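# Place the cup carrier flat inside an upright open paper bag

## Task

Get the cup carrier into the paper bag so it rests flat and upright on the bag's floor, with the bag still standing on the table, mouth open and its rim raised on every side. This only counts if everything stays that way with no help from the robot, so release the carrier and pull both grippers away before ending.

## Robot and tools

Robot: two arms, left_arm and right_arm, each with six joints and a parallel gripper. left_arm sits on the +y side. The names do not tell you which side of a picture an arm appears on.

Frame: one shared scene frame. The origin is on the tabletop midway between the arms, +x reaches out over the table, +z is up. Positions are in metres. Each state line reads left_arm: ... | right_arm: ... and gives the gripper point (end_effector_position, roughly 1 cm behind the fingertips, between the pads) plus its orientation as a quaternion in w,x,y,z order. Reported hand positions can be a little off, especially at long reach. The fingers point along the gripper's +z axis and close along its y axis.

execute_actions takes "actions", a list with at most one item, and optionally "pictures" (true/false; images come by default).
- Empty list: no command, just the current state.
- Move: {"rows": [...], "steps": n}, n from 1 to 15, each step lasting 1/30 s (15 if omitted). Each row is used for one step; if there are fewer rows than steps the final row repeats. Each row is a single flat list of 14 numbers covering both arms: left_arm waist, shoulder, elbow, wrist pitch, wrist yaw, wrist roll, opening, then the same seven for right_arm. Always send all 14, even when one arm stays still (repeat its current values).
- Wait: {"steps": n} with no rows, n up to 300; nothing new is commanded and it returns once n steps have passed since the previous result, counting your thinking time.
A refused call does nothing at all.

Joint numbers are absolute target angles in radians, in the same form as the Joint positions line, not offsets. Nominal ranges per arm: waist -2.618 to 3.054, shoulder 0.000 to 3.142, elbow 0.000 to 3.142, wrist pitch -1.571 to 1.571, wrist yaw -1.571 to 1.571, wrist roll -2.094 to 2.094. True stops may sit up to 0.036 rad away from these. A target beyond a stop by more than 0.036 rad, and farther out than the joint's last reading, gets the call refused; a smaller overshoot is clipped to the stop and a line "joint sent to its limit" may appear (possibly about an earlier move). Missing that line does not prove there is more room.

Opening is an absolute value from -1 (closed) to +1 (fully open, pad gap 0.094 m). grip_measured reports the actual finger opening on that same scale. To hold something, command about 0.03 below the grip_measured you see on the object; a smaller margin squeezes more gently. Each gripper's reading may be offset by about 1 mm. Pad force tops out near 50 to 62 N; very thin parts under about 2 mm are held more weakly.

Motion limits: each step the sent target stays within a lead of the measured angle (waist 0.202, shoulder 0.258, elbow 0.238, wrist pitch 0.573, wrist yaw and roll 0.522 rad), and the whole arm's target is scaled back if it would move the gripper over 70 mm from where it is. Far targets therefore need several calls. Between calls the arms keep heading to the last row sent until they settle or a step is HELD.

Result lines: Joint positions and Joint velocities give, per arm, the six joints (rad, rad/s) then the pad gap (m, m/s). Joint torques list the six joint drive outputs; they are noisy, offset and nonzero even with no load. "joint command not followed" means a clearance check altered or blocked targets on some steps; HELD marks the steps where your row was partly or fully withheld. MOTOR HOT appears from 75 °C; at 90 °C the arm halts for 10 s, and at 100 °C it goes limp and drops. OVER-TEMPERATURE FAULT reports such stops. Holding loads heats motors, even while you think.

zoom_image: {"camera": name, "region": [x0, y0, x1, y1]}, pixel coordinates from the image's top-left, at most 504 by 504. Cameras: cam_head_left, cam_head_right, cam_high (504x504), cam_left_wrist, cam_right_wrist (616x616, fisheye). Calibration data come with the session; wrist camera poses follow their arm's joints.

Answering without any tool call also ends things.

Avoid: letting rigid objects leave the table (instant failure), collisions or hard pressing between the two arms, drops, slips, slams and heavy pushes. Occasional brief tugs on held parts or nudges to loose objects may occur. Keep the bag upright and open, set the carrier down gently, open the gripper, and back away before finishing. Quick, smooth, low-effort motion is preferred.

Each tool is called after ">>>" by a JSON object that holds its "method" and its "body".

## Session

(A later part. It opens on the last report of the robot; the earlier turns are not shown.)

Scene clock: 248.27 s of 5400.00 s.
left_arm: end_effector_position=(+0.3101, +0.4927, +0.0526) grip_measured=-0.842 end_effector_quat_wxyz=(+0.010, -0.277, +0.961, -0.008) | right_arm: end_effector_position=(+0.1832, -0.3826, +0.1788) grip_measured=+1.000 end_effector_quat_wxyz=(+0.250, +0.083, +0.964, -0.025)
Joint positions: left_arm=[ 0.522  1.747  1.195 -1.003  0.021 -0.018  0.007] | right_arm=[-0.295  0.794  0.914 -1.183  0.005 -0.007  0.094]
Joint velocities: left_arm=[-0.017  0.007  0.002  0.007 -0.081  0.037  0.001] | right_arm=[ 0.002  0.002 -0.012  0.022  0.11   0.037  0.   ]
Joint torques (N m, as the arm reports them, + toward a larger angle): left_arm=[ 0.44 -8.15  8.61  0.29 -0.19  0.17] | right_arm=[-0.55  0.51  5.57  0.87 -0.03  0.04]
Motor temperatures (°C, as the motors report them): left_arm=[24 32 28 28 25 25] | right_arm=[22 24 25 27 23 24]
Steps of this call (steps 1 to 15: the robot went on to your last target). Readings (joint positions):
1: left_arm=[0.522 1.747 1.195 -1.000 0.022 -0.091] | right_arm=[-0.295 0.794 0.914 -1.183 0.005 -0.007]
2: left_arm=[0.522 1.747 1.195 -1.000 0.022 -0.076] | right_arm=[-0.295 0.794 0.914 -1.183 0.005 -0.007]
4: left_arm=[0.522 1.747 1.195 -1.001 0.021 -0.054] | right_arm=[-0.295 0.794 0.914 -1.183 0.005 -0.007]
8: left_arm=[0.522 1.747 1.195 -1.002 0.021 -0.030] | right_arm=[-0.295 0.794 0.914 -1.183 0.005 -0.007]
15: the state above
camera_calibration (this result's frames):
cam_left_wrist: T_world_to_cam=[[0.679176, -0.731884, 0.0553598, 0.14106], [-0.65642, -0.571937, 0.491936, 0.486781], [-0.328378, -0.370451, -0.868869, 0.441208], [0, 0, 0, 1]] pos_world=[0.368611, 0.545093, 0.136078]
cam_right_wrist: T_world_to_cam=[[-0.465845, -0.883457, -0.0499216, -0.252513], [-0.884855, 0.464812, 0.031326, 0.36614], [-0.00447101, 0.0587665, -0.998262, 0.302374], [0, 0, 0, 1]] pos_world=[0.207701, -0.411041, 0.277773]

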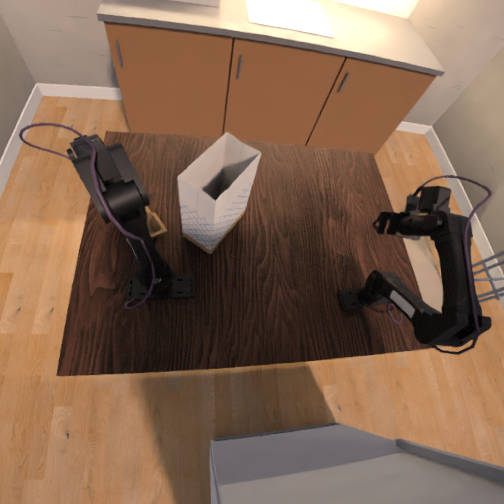

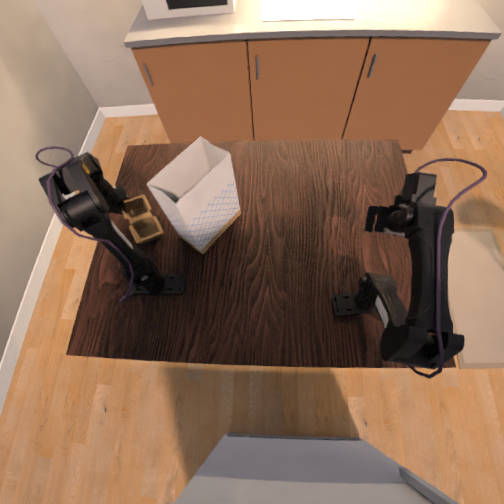

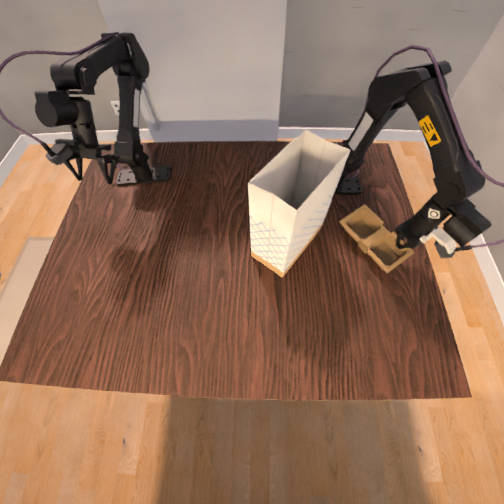

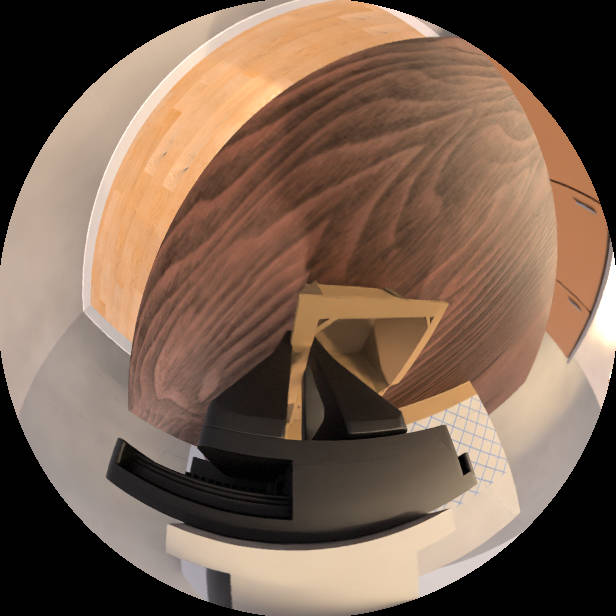

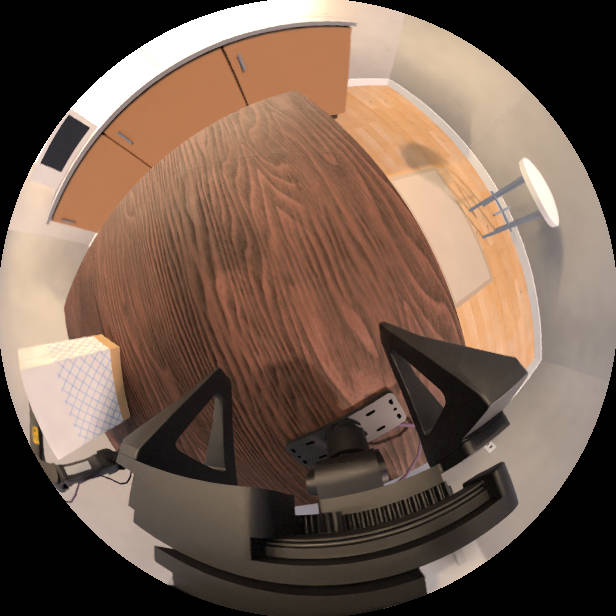

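>>> {"method": "execute_actions", "body": {"actions": [{"rows":[[0.53,1.78,1.19,-0.96,0,0,-1,-0.3,0.8,0.9,-1.2,0,0,1],[0.53,1.78,1.19,-0.96,0,0,-1,-0.3,0.8,0.9,-1.2,0,0,1],[0.53,1.78,1.19,-0.96,0,0,-1,-0.3,0.8,0.9,-1.2,0,0,1],[0.53,1.78,1.19,-0.96,0,0,-1,-0.3,0.8,0.9,-1.2,0,0,1],[0.53,1.78,1.19,-0.96,0,0,0.1,-0.3,0.8,0.9,-1.2,0,0,1]],"steps":15}], "pictures": false}}

>>> {"method": "execute_actions", "body": {"actions": [{"rows":[[0.53,1.7,1.1,-0.85,0,0,0.1,-0.3,0.8,0.9,-1.2,0,0,1],[0.53,1.63,1.0,-0.74,0,0,0.1,-0.3,0.8,0.9,-1.2,0,0,1],[0.53,1.56,0.91,-0.63,0,0,0.1,-0.3,0.8,0.9,-1.2,0,0,1],[0.53,1.49,0.825,-0.52,0,0,0.1,-0.3,0.8,0.9,-1.2,0,0,1],[0.53,1.49,0.825,-0.52,0,0,0.1,-0.3,0.8,0.9,-1.2,0,0,1],[0.53,1.45,0.75,-0.41,0,0,0.1,-0.3,0.8,0.9,-1.2,0,0,1],[0.53,1.41,0.67,-0.3,0,0,0.1,-0.3,0.8,0.9,-1.2,0,0,1],[0.53,1.37,0.6,-0.19,0,0,0.1,-0.3,0.8,0.9,-1.2,0,0,1],[0.53,1.325,0.525,-0.08,0,0,0.1,-0.3,0.8,0.9,-1.2,0,0,1]],"steps":15}], "pictures": false}}

>>> {"method": "execute_actions", "body": {"actions": [{"steps":15}]}}

Scene clock: 266.77 s of 5400.00 s.
left_arm: end_effector_position=(+0.3120, +0.4970, +0.0453) grip_measured=+0.098 end_effector_quat_wxyz=(+0.007, -0.274, +0.962, -0.002) | right_arm: end_effector_position=(+0.1832, -0.3826, +0.1788) grip_measured=+1.000 end_effector_quat_wxyz=(+0.250, +0.083, +0.964, -0.025)
Joint positions: left_arm=[ 0.524  1.773  1.195 -0.98   0.008 -0.01   0.052] | right_arm=[-0.295  0.794  0.914 -1.183  0.005 -0.007  0.094]
Joint velocities: left_arm=[ 0.017 -0.012  0.002  0.007  0.051 -0.007 -0.   ] | right_arm=[-0.002 -0.002 -0.007 -0.022 -0.051 -0.037  0.   ]
Joint torques (N m, as the arm reports them, + toward a larger angle): left_arm=[ 0.36 -6.43  5.99  0.88 -0.03  0.11] | right_arm=[-0.47  0.52  5.69  0.88 -0.06  0.03]
Motor temperatures (°C, as the motors report them): left_arm=[24 33 29 28 25 25] | right_arm=[22 24 25 27 23 24]
Steps of this call (steps 1 to 15: the robot went on to your last target; steps 16 to 90: nothing new was sent; then 15.00 s passed at rest; steps 91 to 105: all 15 steps of this action). Readings (joint positions):
91: left_arm=[0.522 1.749 1.195 -1.001 0.020 -0.014] | right_arm=[-0.295 0.794 0.914 -1.183 0.005 -0.007]
92: left_arm=[0.522 1.752 1.195 -0.999 0.019 -0.012] | right_arm=[-0.295 0.794 0.914 -1.183 0.005 -0.007]
94: left_arm=[0.524 1.753 1.195 -0.998 0.019 -0.010] | right_arm=[-0.295 0.794 0.914 -1.183 0.005 -0.007]
98: left_arm=[0.524 1.765 1.195 -0.988 0.012 -0.010] | right_arm=[-0.295 0.794 0.914 -1.183 0.005 -0.007]
105: the state above

Scene clock: 267.27 s of 5400.00 s.
left_arm: end_effector_position=(+0.3015, +0.4909, +0.0263) grip_measured=+0.098 end_effector_quat_wxyz=(+0.260, -0.263, +0.927, +0.068) | right_arm: end_effector_position=(+0.1832, -0.3826, +0.1788) grip_measured=+1.000 end_effector_quat_wxyz=(+0.250, +0.083, +0.964, -0.025)
Joint positions: left_arm=[ 0.524  1.347  0.532 -0.212  0.007 -0.009  0.052] | right_arm=[-0.295  0.794  0.914 -1.183  0.005 -0.007  0.094]
Joint velocities: left_arm=[ 0.002  0.012 -0.012  0.842  0.007 -0.007 -0.001] | right_arm=[-0.002 -0.007 -0.002  0.022 -0.051 -0.022  0.   ]
Joint torques (N m, as the arm reports them, + toward a larger angle): left_arm=[ 0.11 -5.08  6.2   1.88 -0.04  0.1 ] | right_arm=[-0.52  0.6   5.61  0.93 -0.04  0.06]
Motor temperatures (°C, as the motors report them): left_arm=[24 33 29 28 25 25] | right_arm=[22 24 25 27 23 24]
Steps of this call (steps 1 to 15: all 15 steps of this action). Readings (joint positions):
1: left_arm=[0.524 1.763 1.179 -0.956 0.008 -0.010] | right_arm=[-0.295 0.794 0.914 -1.183 0.005 -0.007]
2: left_arm=[0.524 1.736 1.135 -0.903 0.008 -0.010] | right_arm=[-0.295 0.794 0.914 -1.183 0.005 -0.007]
4: left_arm=[0.524 1.630 0.985 -0.773 0.008 -0.010] | right_arm=[-0.295 0.794 0.914 -1.183 0.005 -0.007]
8: left_arm=[0.524 1.443 0.727 -0.538 0.007 -0.010] | right_arm=[-0.295 0.794 0.914 -1.183 0.005 -0.007]
15: the state above

Scene clock: 267.77 s of 5400.00 s.
left_arm: end_effector_position=(+0.3207, +0.5026, +0.0416) grip_measured=+0.098 end_effector_quat_wxyz=(+0.310, -0.259, +0.911, +0.082) | right_arm: end_effector_position=(+0.1832, -0.3826, +0.1788) grip_measured=+1.000 end_effector_quat_wxyz=(+0.250, +0.083, +0.964, -0.025)
Joint positions: left_arm=[ 0.524  1.347  0.532 -0.102  0.007 -0.009  0.052] | right_arm=[-0.295  0.794  0.914 -1.183  0.005 -0.007  0.094]
Joint velocities: left_arm=[ 0.007 -0.007 -0.007  0.037 -0.022  0.007  0.   ] | right_arm=[-0.002  0.002  0.012  0.007  0.022  0.007  0.   ]
Joint torques (N m, as the arm reports them, + toward a larger angle): left_arm=[ 0.36 -5.36  6.31  2.17 -0.05  0.1 ] | right_arm=[-0.51  0.5   5.78  0.88 -0.02  0.07]
Motor temperatures (°C, as the motors report them): left_arm=[24 33 29 28 25 25] | right_arm=[22 24 25 27 23 24]
Steps of this call (steps 1 to 15: the robot went on to your last target). Readings (joint positions):
1: left_arm=[0.524 1.347 0.532 -0.185 0.007 -0.009] | right_arm=[-0.295 0.794 0.914 -1.183 0.005 -0.007]
2: left_arm=[0.524 1.347 0.532 -0.165 0.007 -0.009] | right_arm=[-0.295 0.794 0.914 -1.183 0.005 -0.007]
4: left_arm=[0.524 1.347 0.532 -0.139 0.007 -0.009] | right_arm=[-0.295 0.794 0.914 -1.183 0.005 -0.007]
8: left_arm=[0.524 1.347 0.532 -0.114 0.007 -0.009] | right_arm=[-0.295 0.794 0.914 -1.183 0.005 -0.007]
15: the state above
camera_calibration (this result's frames):
cam_left_wrist: T_world_to_cam=[[0.62102, -0.769592, 0.148536, 0.175488], [-0.761443, -0.637312, -0.11848, 0.596728], [0.185845, -0.0395229, -0.981784, 0.11223], [0, 0, 0, 1]] pos_world=[0.324536, 0.519791, 0.15482]
cam_right_wrist: T_world_to_cam=[[-0.465845, -0.883457, -0.0499216, -0.252513], [-0.884855, 0.464812, 0.031326, 0.36614], [-0.00447101, 0.0587665, -0.998262, 0.302374], [0, 0, 0, 1]] pos_world=[0.207701, -0.411041, 0.277773]

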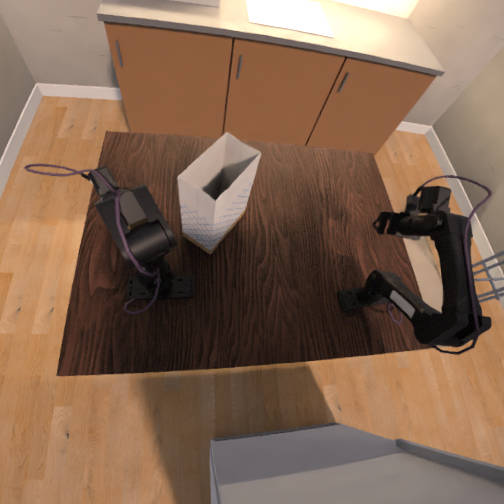

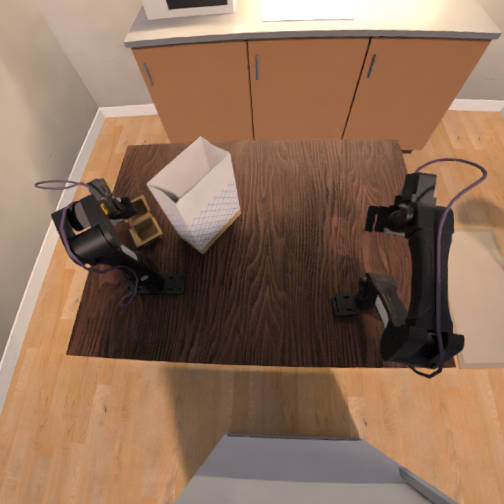

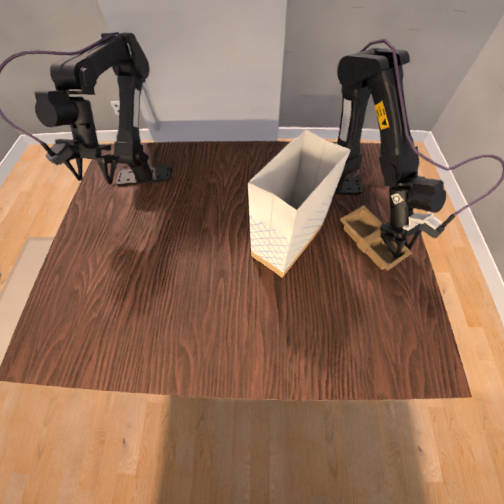

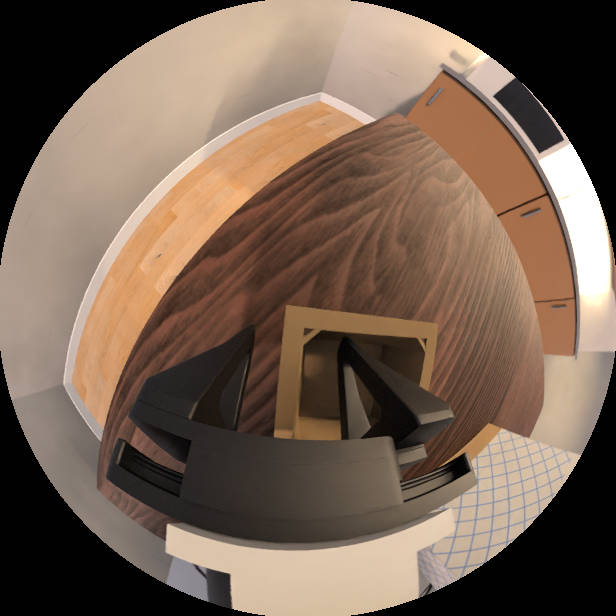

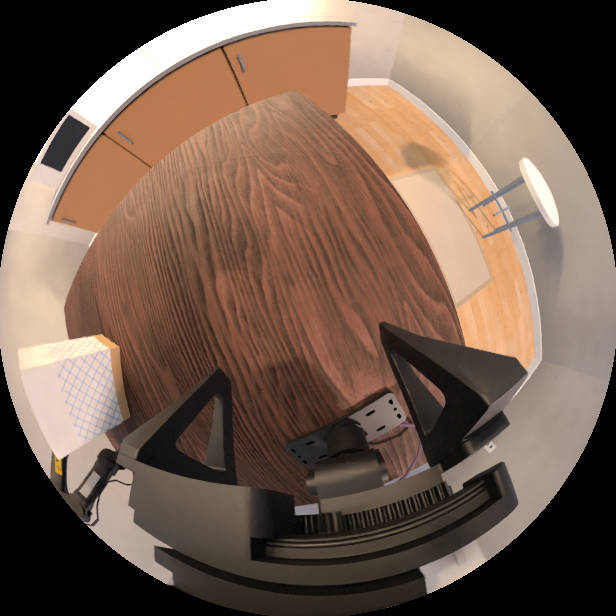

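>>> {"method": "execute_actions", "body": {"actions": [{"rows":[[0.53,1.33,0.525,-0.09,0,0,-1,-0.3,0.8,0.9,-1.2,0,0,1]],"steps":15}], "pictures": false}}

>>> {"method": "execute_actions", "body": {"actions": [{"rows":[[0.53,1.31,0.6,-0.19,0,0,-1,-0.3,0.8,0.9,-1.2,0,0,1],[0.53,1.3,0.67,-0.27,0,0,-1,-0.3,0.8,0.9,-1.2,0,0,1],[0.53,1.29,0.74,-0.35,0,0,-1,-0.3,0.8,0.9,-1.2,0,0,1],[0.53,1.28,0.81,-0.43,0,0,-1,-0.3,0.8,0.9,-1.2,0,0,1],[0.53,1.27,0.88,-0.51,0,0,-1,-0.3,0.8,0.9,-1.2,0,0,1],[0.53,1.26,0.95,-0.59,0,0,-1,-0.3,0.8,0.9,-1.2,0,0,1],[0.53,1.25,1.02,-0.67,0,0,-1,-0.3,0.8,0.9,-1.2,0,0,1],[0.53,1.236,1.09,-0.754,0,0,-1,-0.3,0.8,0.9,-1.2,0,0,1],[0.53,1.3,1.26,-0.86,0,0,-1,-0.3,0.8,0.9,-1.2,0,0,1],[0.53,1.37,1.43,-0.96,0,0,-1,-0.3,0.8,0.9,-1.2,0,0,1],[0.53,1.44,1.6,-1.06,0,0,-1,-0.3,0.8,0.9,-1.2,0,0,1],[0.53,1.5,1.77,-1.17,0,0,-1,-0.3,0.8,0.9,-1.2,0,0,1],[0.53,1.57,1.94,-1.27,0,0,-1,-0.3,0.8,0.9,-1.2,0,0,1],[0.53,1.63,2.11,-1.38,0,0,-1,-0.3,0.8,0.9,-1.2,0,0,1],[0.53,1.7,2.29,-1.49,0,0,-1,-0.3,0.8,0.9,-1.2,0,0,1]],"steps":15}], "pictures": false}}

>>> {"method": "execute_actions", "body": {"actions": [{"steps":30}]}}

Scene clock: 285.83 s of 5400.00 s.
left_arm: end_effector_position=(+0.3290, +0.5024, +0.0515) grip_measured=-0.843 end_effector_quat_wxyz=(+0.335, -0.258, +0.903, +0.074) | right_arm: end_effector_position=(+0.1832, -0.3826, +0.1788) grip_measured=+1.000 end_effector_quat_wxyz=(+0.250, +0.083, +0.964, -0.025)
Joint positions: left_arm=[ 0.525  1.33   0.532 -0.072  0.034 -0.022  0.007] | right_arm=[-0.295  0.794  0.914 -1.183  0.005 -0.007  0.094]
Joint velocities: left_arm=[-0.002 -0.007 -0.012  0.051  0.081 -0.022 -0.002] | right_arm=[ 0.002 -0.007  0.022 -0.007 -0.081  0.007  0.   ]
Joint torques (N m, as the arm reports them, + toward a larger angle): left_arm=[ 0.33 -3.73  6.43  1.79 -0.3   0.2 ] | right_arm=[-0.37  0.41  5.48  0.92 -0.06  0.04]
Motor temperatures (°C, as the motors report them): left_arm=[24 31 29 30 25 25] | right_arm=[22 24 25 28 23 24]
Steps of this call (steps 1 to 15: the robot went on to your last target; steps 16 to 90: nothing new was sent; then 14.57 s passed at rest; steps 91 to 105: all 15 steps of this action). Readings (joint positions):
91: left_arm=[0.524 1.347 0.532 -0.100 0.007 -0.009] | right_arm=[-0.295 0.794 0.914 -1.183 0.005 -0.007]
92: left_arm=[0.524 1.347 0.532 -0.100 0.007 -0.009] | right_arm=[-0.295 0.794 0.914 -1.183 0.005 -0.007]
94: left_arm=[0.525 1.345 0.532 -0.097 0.018 -0.015] | right_arm=[-0.295 0.794 0.914 -1.183 0.005 -0.007]
98: left_arm=[0.525 1.330 0.532 -0.072 0.034 -0.021] | right_arm=[-0.295 0.794 0.914 -1.183 0.005 -0.007]
105: the state above

Scene clock: 286.33 s of 5400.00 s.
left_arm: end_effector_position=(+0.3745, +0.5356, +0.2375) grip_measured=-0.877 end_effector_quat_wxyz=(+0.265, -0.264, +0.925, +0.069) | right_arm: end_effector_position=(+0.1832, -0.3826, +0.1788) grip_measured=+1.000 end_effector_quat_wxyz=(+0.250, +0.083, +0.964, -0.025)
Joint positions: left_arm=[ 0.525  1.546  1.571 -1.043  0.008 -0.011  0.006] | right_arm=[-0.295  0.794  0.914 -1.183  0.005 -0.007  0.094]
Joint velocities: left_arm=[-0.012  1.956  2.65  -2.747  0.007 -0.066  0.   ] | right_arm=[-0.007 -0.007  0.002  0.037  0.081  0.007  0.   ]
Joint torques (N m, as the arm reports them, + toward a larger angle): left_arm=[ 0.28 -2.93  5.89  1.36 -0.1   0.09] | right_arm=[-0.3   0.44  5.7   0.89 -0.07  0.03]
Motor temperatures (°C, as the motors report them): left_arm=[24 31 29 30 25 25] | right_arm=[22 24 25 28 23 24]
Steps of this call (steps 1 to 15: all 15 steps of this action). Readings (joint positions):
1: left_arm=[0.525 1.330 0.541 -0.086 0.034 -0.023] | right_arm=[-0.295 0.794 0.914 -1.183 0.005 -0.007]
2: left_arm=[0.525 1.330 0.566 -0.122 0.036 -0.023] | right_arm=[-0.295 0.794 0.914 -1.183 0.005 -0.007]
4: left_arm=[0.525 1.329 0.657 -0.231 0.029 -0.020] | right_arm=[-0.295 0.794 0.914 -1.183 0.005 -0.007]
8: left_arm=[0.525 1.304 0.933 -0.477 0.014 -0.014] | right_arm=[-0.295 0.794 0.914 -1.183 0.005 -0.007]
15: the state above

Scene clock: 287.33 s of 5400.00 s.
left_arm: end_effector_position=(+0.3683, +0.5323, +0.3725) grip_measured=-0.877 end_effector_quat_wxyz=(+0.322, -0.259, +0.907, +0.086) | right_arm: end_effector_position=(+0.1832, -0.3826, +0.1788) grip_measured=+1.000 end_effector_quat_wxyz=(+0.250, +0.083, +0.964, -0.025)
Joint positions: left_arm=[ 0.525  1.695  2.279 -1.474  0.006 -0.01   0.006] | right_arm=[-0.295  0.794  0.914 -1.183  0.005 -0.007  0.094]
Joint velocities: left_arm=[ 0.002 -0.007  0.007  0.022  0.037  0.022 -0.001] | right_arm=[ 0.007 -0.002 -0.007 -0.037 -0.051 -0.081  0.   ]
Joint torques (N m, as the arm reports them, + toward a larger angle): left_arm=[ 0.31 -5.52  6.74  1.81 -0.04  0.11] | right_arm=[-0.41  0.4   5.66  0.9  -0.04  0.04]
Motor temperatures (°C, as the motors report them): left_arm=[24 32 29 30 25 25] | right_arm=[22 24 25 28 23 24]
Steps of this call (steps 1 to 30: the robot went on to your last target). Readings (joint positions):
1: left_arm=[0.525 1.609 1.658 -1.126 0.007 -0.011] | right_arm=[-0.295 0.794 0.914 -1.183 0.005 -0.007]
2: left_arm=[0.525 1.664 1.734 -1.194 0.007 -0.011] | right_arm=[-0.295 0.794 0.914 -1.183 0.005 -0.007]
4: left_arm=[0.525 1.736 1.868 -1.298 0.006 -0.011] | right_arm=[-0.295 0.794 0.914 -1.183 0.005 -0.007]
8: left_arm=[0.525 1.754 2.112 -1.392 0.006 -0.011] | right_arm=[-0.295 0.794 0.914 -1.183 0.005 -0.007]
30: the state above
camera_calibration (this result's frames):
cam_left_wrist: T_world_to_cam=[[0.61952, -0.770105, 0.152095, 0.119067], [-0.756833, -0.637407, -0.144625, 0.699181], [0.208323, -0.0255129, -0.977727, 0.412161], [0, 0, 0, 1]] pos_world=[0.369536, 0.547872, 0.48599]
cam_right_wrist: T_world_to_cam=[[-0.465845, -0.883457, -0.0499216, -0.252513], [-0.884855, 0.464812, 0.031326, 0.36614], [-0.00447101, 0.0587665, -0.998262, 0.302374], [0, 0, 0, 1]] pos_world=[0.207701, -0.411041, 0.277773]

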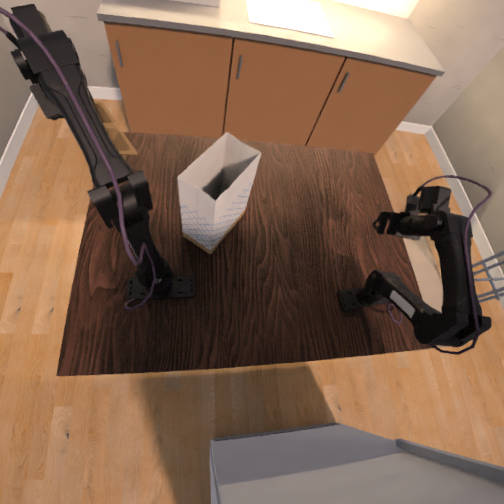

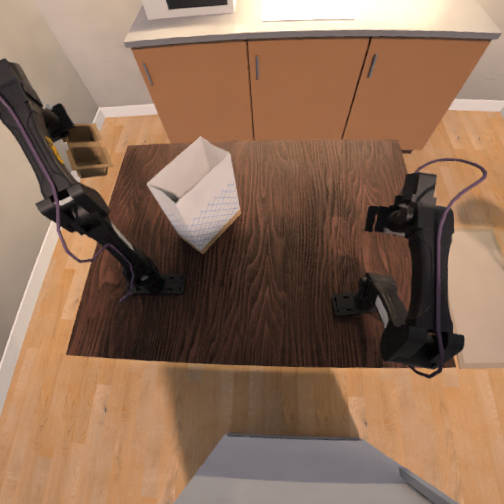

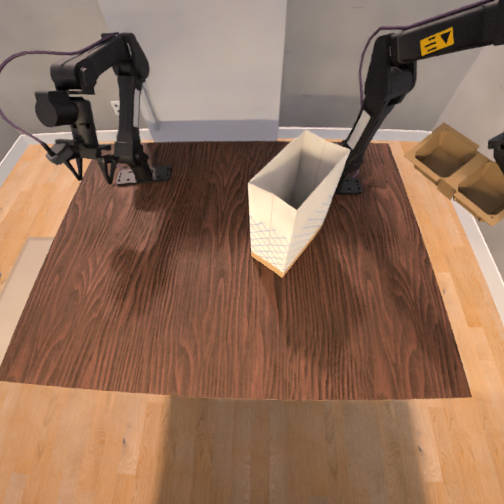

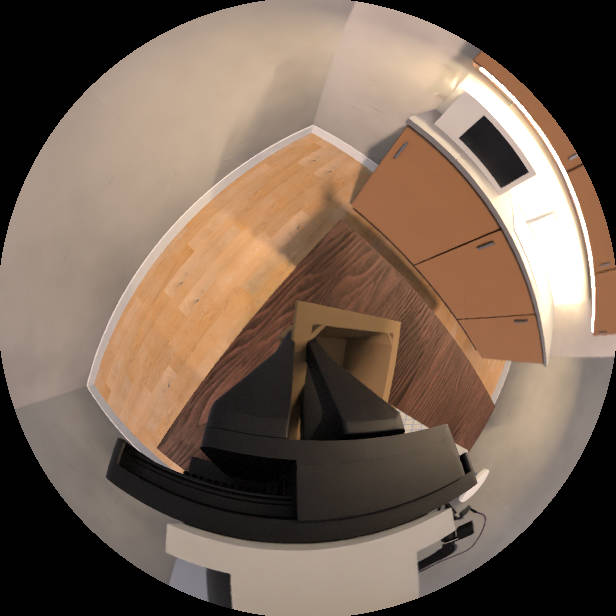

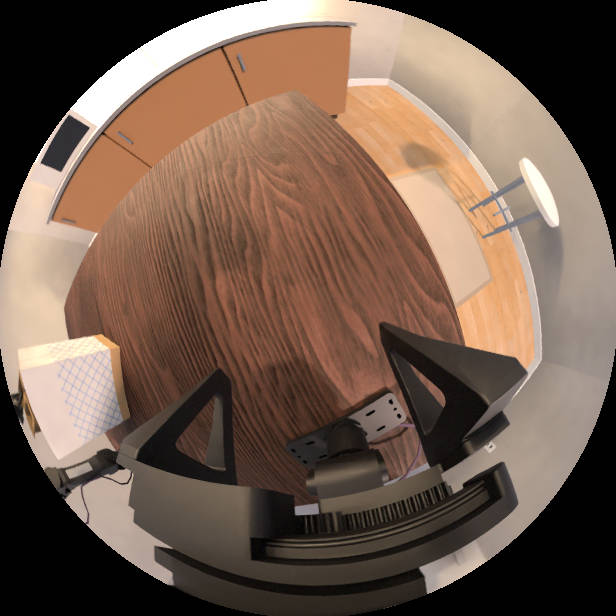

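>>> {"method": "execute_actions", "body": {"actions": [{"rows":[[0.5,1.72,2.34,-1.51,0,0,-1,-0.3,0.8,0.9,-1.2,0,0,1],[0.43,1.74,2.39,-1.54,0,0,-1,-0.3,0.8,0.9,-1.2,0,0,1],[0.35,1.74,2.39,-1.54,0,0,-1,-0.3,0.8,0.9,-1.2,0,0,1],[0.27,1.74,2.39,-1.54,0,0,-1,-0.3,0.8,0.9,-1.2,0,0,1],[0.19,1.74,2.39,-1.54,0,0,-1,-0.3,0.8,0.9,-1.2,0,0,1],[0.11,1.74,2.39,-1.54,0,0,-1,-0.3,0.8,0.9,-1.2,0,0,1],[0.03,1.74,2.39,-1.54,0,0,-1,-0.3,0.8,0.9,-1.2,0,0,1],[-0.05,1.74,2.39,-1.54,0,0,-1,-0.3,0.8,0.9,-1.2,0,0,1],[-0.13,1.74,2.39,-1.54,0,0,-1,-0.3,0.8,0.9,-1.2,0,0,1],[-0.21,1.74,2.39,-1.54,0,0,-1,-0.3,0.8,0.9,-1.2,0,0,1],[-0.27,1.74,2.39,-1.54,0,0,-1,-0.3,0.8,0.9,-1.2,0,0,1],[-0.3,1.74,2.39,-1.54,0,0,-1,-0.3,0.8,0.9,-1.2,0,0,1]],"steps":15}], "pictures": false}}

>>> {"method": "execute_actions", "body": {"actions": [{"steps":15}]}}

Scene clock: 297.63 s of 5400.00 s.
left_arm: end_effector_position=(+0.4168, +0.2212, +0.3699) grip_measured=-0.877 end_effector_quat_wxyz=(+0.321, +0.136, +0.936, -0.055) | right_arm: end_effector_position=(+0.1832, -0.3826, +0.1788) grip_measured=+1.000 end_effector_quat_wxyz=(+0.250, +0.083, +0.964, -0.025)
Joint positions: left_arm=[-0.313  1.755  2.353 -1.505  0.014 -0.007  0.006] | right_arm=[-0.295  0.794  0.914 -1.183  0.005 -0.007  0.094]
Joint velocities: left_arm=[-0.735 -0.022  0.017 -0.11   0.242 -0.007  0.001] | right_arm=[-0.022 -0.002  0.007 -0.081 -0.037  0.007  0.   ]
Joint torques (N m, as the arm reports them, + toward a larger angle): left_arm=[ 3.95 -7.26  8.72  1.68 -0.46  0.03] | right_arm=[-0.33  0.58  5.54  0.88 -0.01  0.07]
Motor temperatures (°C, as the motors report them): left_arm=[24 31 29 30 25 25] | right_arm=[22 24 25 28 23 24]
Steps of this call (steps 1 to 15: the robot went on to your last target; steps 16 to 90: nothing new was sent; then 6.80 s passed at rest; steps 91 to 105: all 15 steps of this action). Readings (joint positions):
91: left_arm=[0.523 1.699 2.286 -1.481 0.004 -0.010] | right_arm=[-0.295 0.794 0.914 -1.183 0.005 -0.007]
92: left_arm=[0.511 1.709 2.307 -1.494 -0.003 -0.010] | right_arm=[-0.295 0.794 0.914 -1.183 0.005 -0.007]
94: left_arm=[0.431 1.726 2.343 -1.501 -0.020 -0.010] | right_arm=[-0.295 0.794 0.914 -1.183 0.005 -0.007]
98: left_arm=[0.147 1.742 2.353 -1.501 -0.016 -0.010] | right_arm=[-0.295 0.794 0.914 -1.183 0.005 -0.007]
105: the state above

Scene clock: 298.13 s of 5400.00 s.
left_arm: end_effector_position=(+0.4145, +0.2260, +0.3671) grip_measured=-0.877 end_effector_quat_wxyz=(+0.313, +0.132, +0.939, -0.048) | right_arm: end_effector_position=(+0.1832, -0.3826, +0.1788) grip_measured=+1.000 end_effector_quat_wxyz=(+0.250, +0.083, +0.964, -0.025)
Joint positions: left_arm=[-0.307  1.755  2.353 -1.524  0.005 -0.007  0.006] | right_arm=[-0.295  0.794  0.914 -1.183  0.005 -0.007  0.094]
Joint velocities: left_arm=[ 0.012 -0.002 -0.012  0.007 -0.007 -0.022 -0.001] | right_arm=[ 0.002 -0.002  0.007  0.007 -0.051 -0.037  0.   ]
Joint torques (N m, as the arm reports them, + toward a larger angle): left_arm=[ 0.39 -7.38  8.84  1.72 -0.02  0.08] | right_arm=[-0.33  0.64  5.59  0.88 -0.08  0.06]
Motor temperatures (°C, as the motors report them): left_arm=[24 31 29 30 25 25] | right_arm=[22 24 25 28 23 24]
Steps of this call (steps 1 to 15: the robot went on to your last target). Readings (joint positions):
1: left_arm=[-0.329 1.755 2.353 -1.509 0.020 -0.007] | right_arm=[-0.295 0.794 0.914 -1.183 0.005 -0.007]
2: left_arm=[-0.331 1.755 2.353 -1.512 0.021 -0.007] | right_arm=[-0.295 0.794 0.914 -1.183 0.005 -0.007]
4: left_arm=[-0.319 1.755 2.353 -1.517 0.016 -0.007] | right_arm=[-0.295 0.794 0.914 -1.183 0.005 -0.007]
8: left_arm=[-0.307 1.755 2.353 -1.522 0.007 -0.007] | right_arm=[-0.295 0.794 0.914 -1.183 0.005 -0.007]
15: the state above
camera_calibration (this result's frames):
cam_left_wrist: T_world_to_cam=[[-0.149583, -0.978064, 0.144965, 0.223868], [-0.984759, 0.134211, -0.110626, 0.445773], [0.0887431, -0.159303, -0.983233, 0.471278], [0, 0, 0, 1]] pos_world=[0.430643, 0.234206, 0.480238]
cam_right_wrist: T_world_to_cam=[[-0.465845, -0.883457, -0.0499216, -0.252513], [-0.884855, 0.464812, 0.031326, 0.36614], [-0.00447101, 0.0587665, -0.998262, 0.302374], [0, 0, 0, 1]] pos_world=[0.207701, -0.411041, 0.277773]

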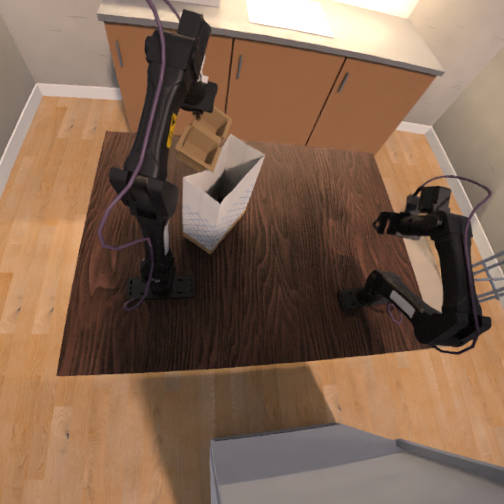

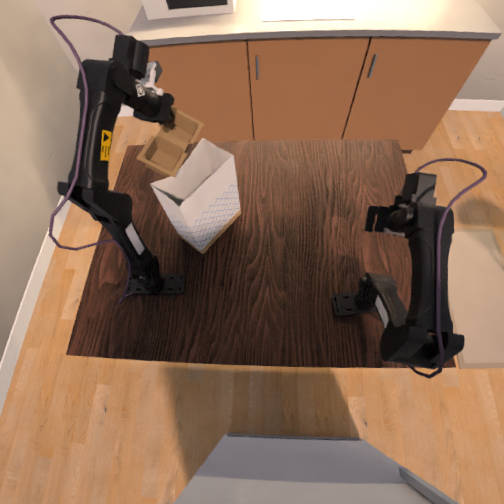

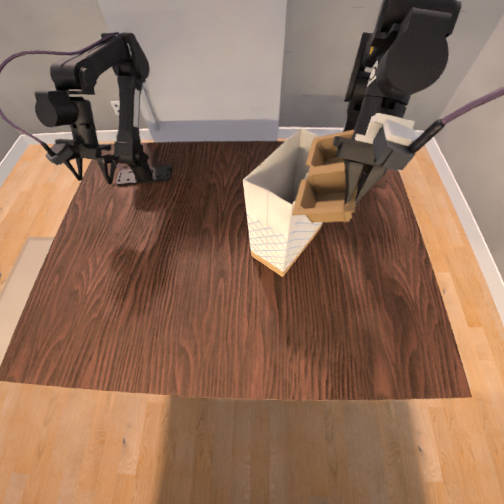

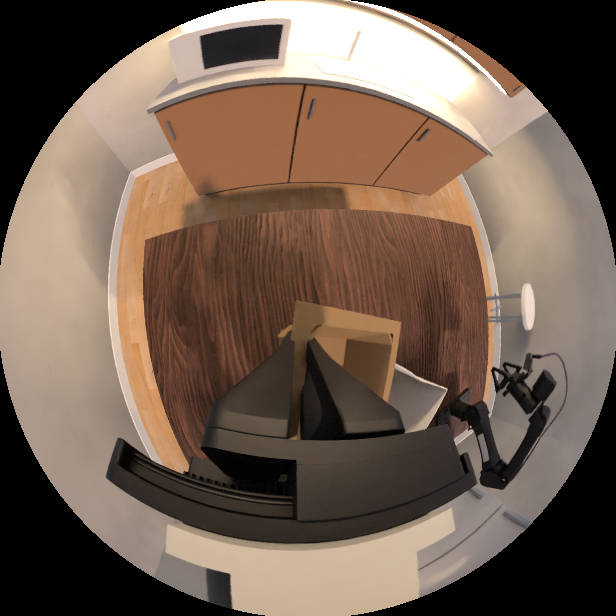

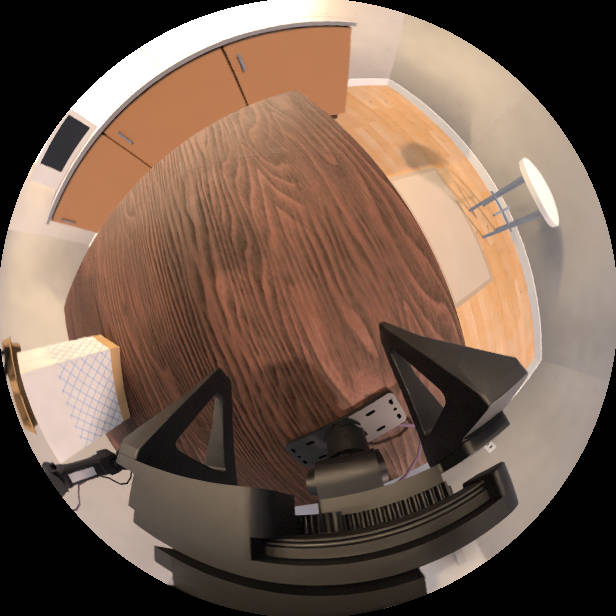

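>>> {"method": "execute_actions", "body": {"actions": [{"rows":[[-0.28,1.64,2.4,-1.57,0,0,-1,-0.3,0.8,0.9,-1.2,0,0,1]],"steps":15}]}}

Scene clock: 303.73 s of 5400.00 s.
left_arm: end_effector_position=(+0.3828, +0.2427, +0.4137) grip_measured=-0.877 end_effector_quat_wxyz=(+0.373, +0.120, +0.919, -0.052) | right_arm: end_effector_position=(+0.1832, -0.3826, +0.1788) grip_measured=+1.000 end_effector_quat_wxyz=(+0.250, +0.083, +0.964, -0.025)
Joint positions: left_arm=[-0.288  1.639  2.38  -1.54   0.003 -0.007  0.006] | right_arm=[-0.295  0.794  0.914 -1.183  0.005 -0.007  0.094]
Joint velocities: left_arm=[ 0.007 -0.007 -0.012 -0.066 -0.081 -0.022  0.001] | right_arm=[ 0.017 -0.007 -0.027 -0.051 -0.066  0.037  0.   ]
Joint torques (N m, as the arm reports them, + toward a larger angle): left_arm=[ 0.46 -4.32  6.8   1.97 -0.01  0.09] | right_arm=[-0.34  0.32  5.68  0.9  -0.06  0.05]
Motor temperatures (°C, as the motors report them): left_arm=[24 32 29 30 25 25] | right_arm=[22 24 25 28 23 24]
joint sent to its limit (left arm) — the command would take joint 4 (wrist pitch) past its lower limit, so that joint was sent only as far as its limit.
Steps of this call (steps 1 to 15: the robot went on to your last target; steps 16 to 90: nothing new was sent; then 2.10 s passed at rest; steps 91 to 105: all 15 steps of this action). Readings (joint positions):
91: left_arm=[-0.305 1.747 2.353 -1.525 0.005 -0.007] | right_arm=[-0.295 0.794 0.914 -1.183 0.005 -0.007]
92: left_arm=[-0.301 1.738 2.353 -1.529 0.005 -0.007] | right_arm=[-0.295 0.794 0.914 -1.183 0.005 -0.007]
94: left_arm=[-0.292 1.704 2.353 -1.532 0.004 -0.007] | right_arm=[-0.295 0.794 0.914 -1.183 0.005 -0.007]
98: left_arm=[-0.288 1.648 2.375 -1.537 0.003 -0.007] | right_arm=[-0.295 0.794 0.914 -1.183 0.005 -0.007]
105: the state above
camera_calibration (this result's frames):
cam_left_wrist: T_world_to_cam=[[-0.148151, -0.976145, 0.158723, 0.221964], [-0.966043, 0.108488, -0.234501, 0.467805], [0.211687, -0.188075, -0.959071, 0.472454], [0, 0, 0, 1]] pos_world=[0.384791, 0.254775, 0.527587]
cam_right_wrist: T_world_to_cam=[[-0.465845, -0.883457, -0.0499216, -0.252513], [-0.884855, 0.464812, 0.031326, 0.36614], [-0.00447101, 0.0587665, -0.998262, 0.302374], [0, 0, 0, 1]] pos_world=[0.207701, -0.411041, 0.277773]

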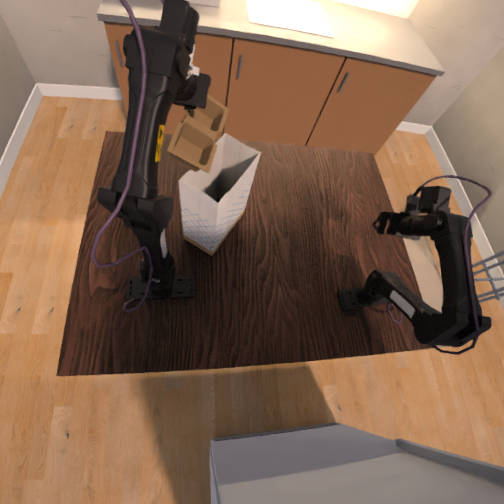

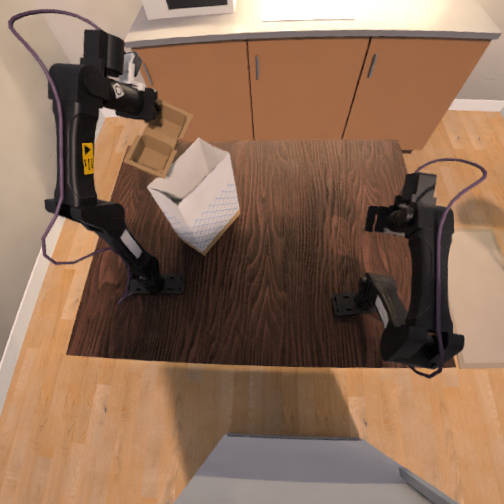

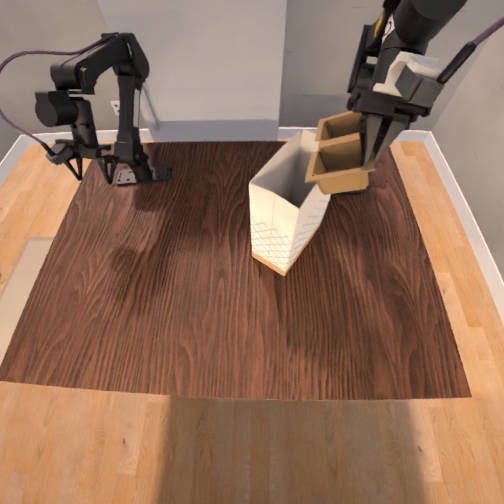

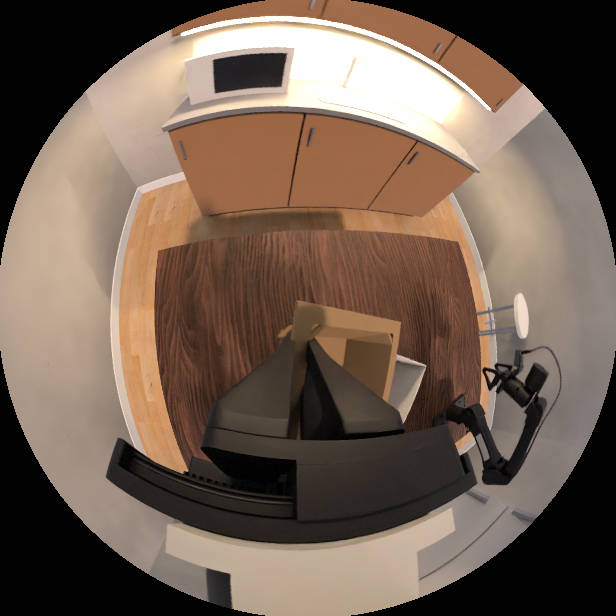

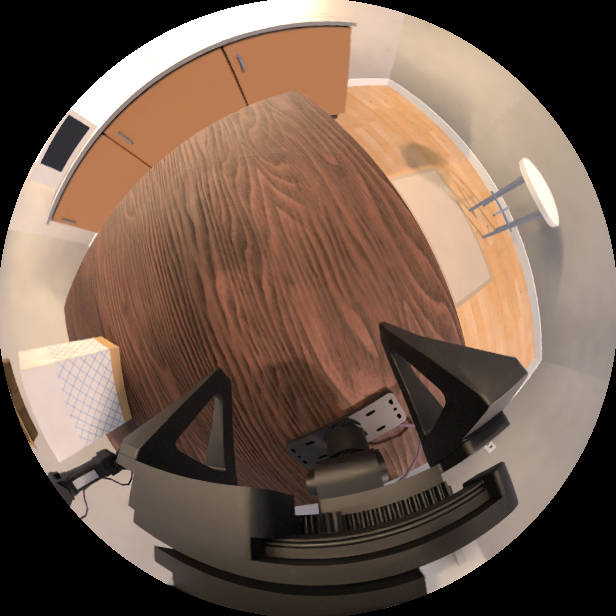

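>>> {"method": "execute_actions", "body": {"actions": [{"rows":[[-0.34,1.65,2.4,-1.56,0,0,-1,-0.3,0.8,0.9,-1.2,0,0,1],[-0.4,1.66,2.4,-1.56,0,0,-1,-0.3,0.8,0.9,-1.2,0,0,1],[-0.46,1.67,2.4,-1.56,0,0,-1,-0.3,0.8,0.9,-1.2,0,0,1],[-0.51,1.68,2.4,-1.56,0,0,-1,-0.3,0.8,0.9,-1.2,0,0,1],[-0.55,1.68,2.4,-1.56,0,0,-1,-0.3,0.8,0.9,-1.2,0,0,1]],"steps":15}]}}

Scene clock: 309.83 s of 5400.00 s.
left_arm: end_effector_position=(+0.3565, +0.1487, +0.3985) grip_measured=-0.877 end_effector_quat_wxyz=(+0.342, +0.245, +0.902, -0.098) | right_arm: end_effector_position=(+0.1832, -0.3826, +0.1788) grip_measured=+1.000 end_effector_quat_wxyz=(+0.250, +0.083, +0.964, -0.025)
Joint positions: left_arm=[-0.558  1.683  2.38  -1.542  0.006 -0.007  0.006] | right_arm=[-0.295  0.794  0.914 -1.183  0.005 -0.007  0.094]
Joint velocities: left_arm=[ 0.007 -0.007 -0.007  0.066 -0.081  0.022 -0.001] | right_arm=[-0.002 -0.007  0.012 -0.037  0.037  0.066  0.   ]
Joint torques (N m, as the arm reports them, + toward a larger angle): left_arm=[ 0.43 -5.49  7.07  1.88 -0.04  0.08] | right_arm=[-0.43  0.47  5.72  0.9  -0.05  0.02]
Motor temperatures (°C, as the motors report them): left_arm=[24 31 29 30 25 25] | right_arm=[22 24 25 28 23 24]
joint sent to its limit (left arm) — the command would take joint 4 (wrist pitch) past its lower limit, so that joint was sent only as far as its limit.
Steps of this call (steps 1 to 15: the robot went on to your last target; steps 16 to 90: nothing new was sent; then 2.60 s passed at rest; steps 91 to 105: all 15 steps of this action). Readings (joint positions):
91: left_arm=[-0.293 1.639 2.380 -1.541 -0.001 -0.007] | right_arm=[-0.295 0.794 0.914 -1.183 0.005 -0.007]
92: left_arm=[-0.313 1.639 2.380 -1.542 -0.007 -0.007] | right_arm=[-0.295 0.794 0.914 -1.183 0.005 -0.007]
94: left_arm=[-0.399 1.646 2.380 -1.542 -0.015 -0.007] | right_arm=[-0.295 0.794 0.914 -1.183 0.005 -0.007]
98: left_arm=[-0.553 1.675 2.380 -1.542 0.006 -0.007] | right_arm=[-0.295 0.794 0.914 -1.183 0.005 -0.007]
105: the state above
camera_calibration (this result's frames):
cam_left_wrist: T_world_to_cam=[[-0.398735, -0.903763, 0.155639, 0.208518], [-0.909917, 0.368738, -0.189954, 0.372554], [0.114284, -0.21736, -0.969378, 0.488957], [0, 0, 0, 1]] pos_world=[0.366257, 0.157355, 0.512299]
cam_right_wrist: T_world_to_cam=[[-0.465845, -0.883457, -0.0499216, -0.252513], [-0.884855, 0.464812, 0.031326, 0.36614], [-0.00447101, 0.0587665, -0.998262, 0.302374], [0, 0, 0, 1]] pos_world=[0.207701, -0.411041, 0.277773]

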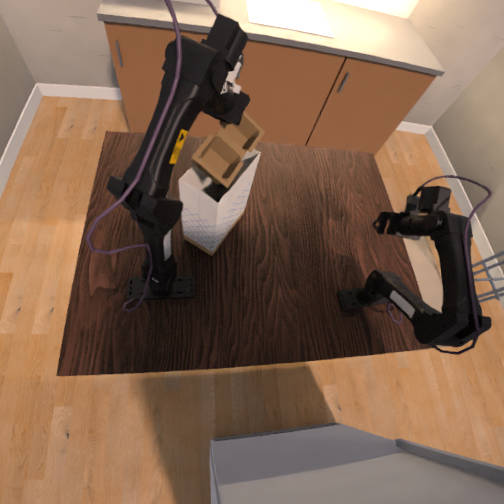

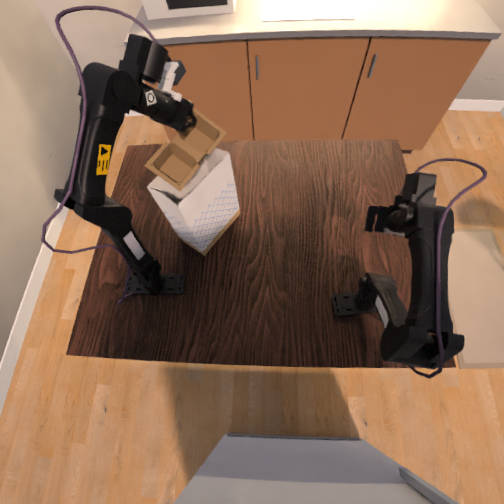

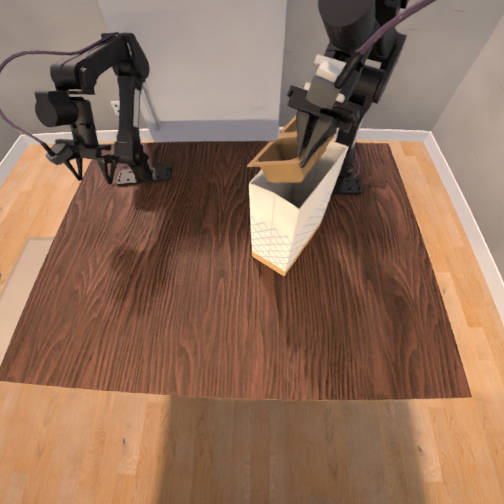

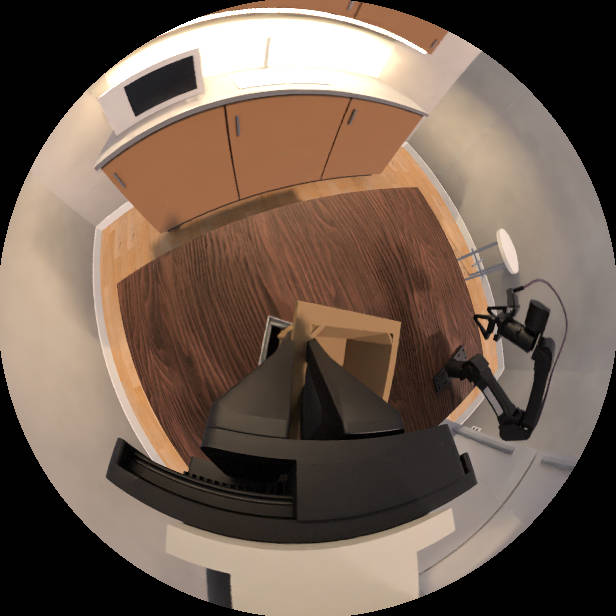

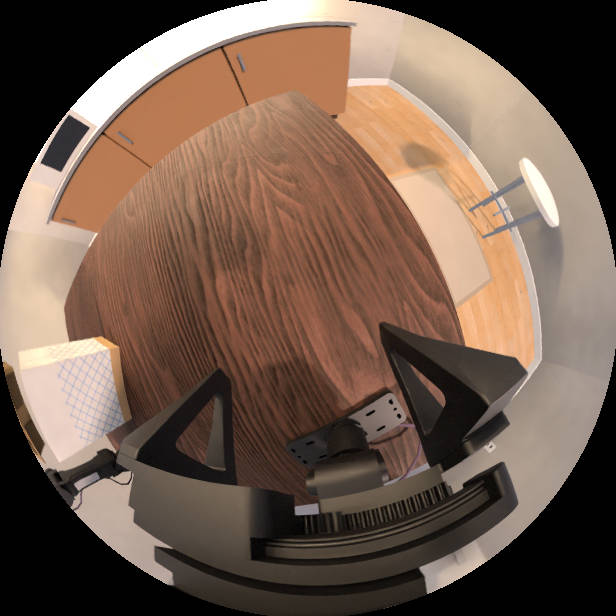

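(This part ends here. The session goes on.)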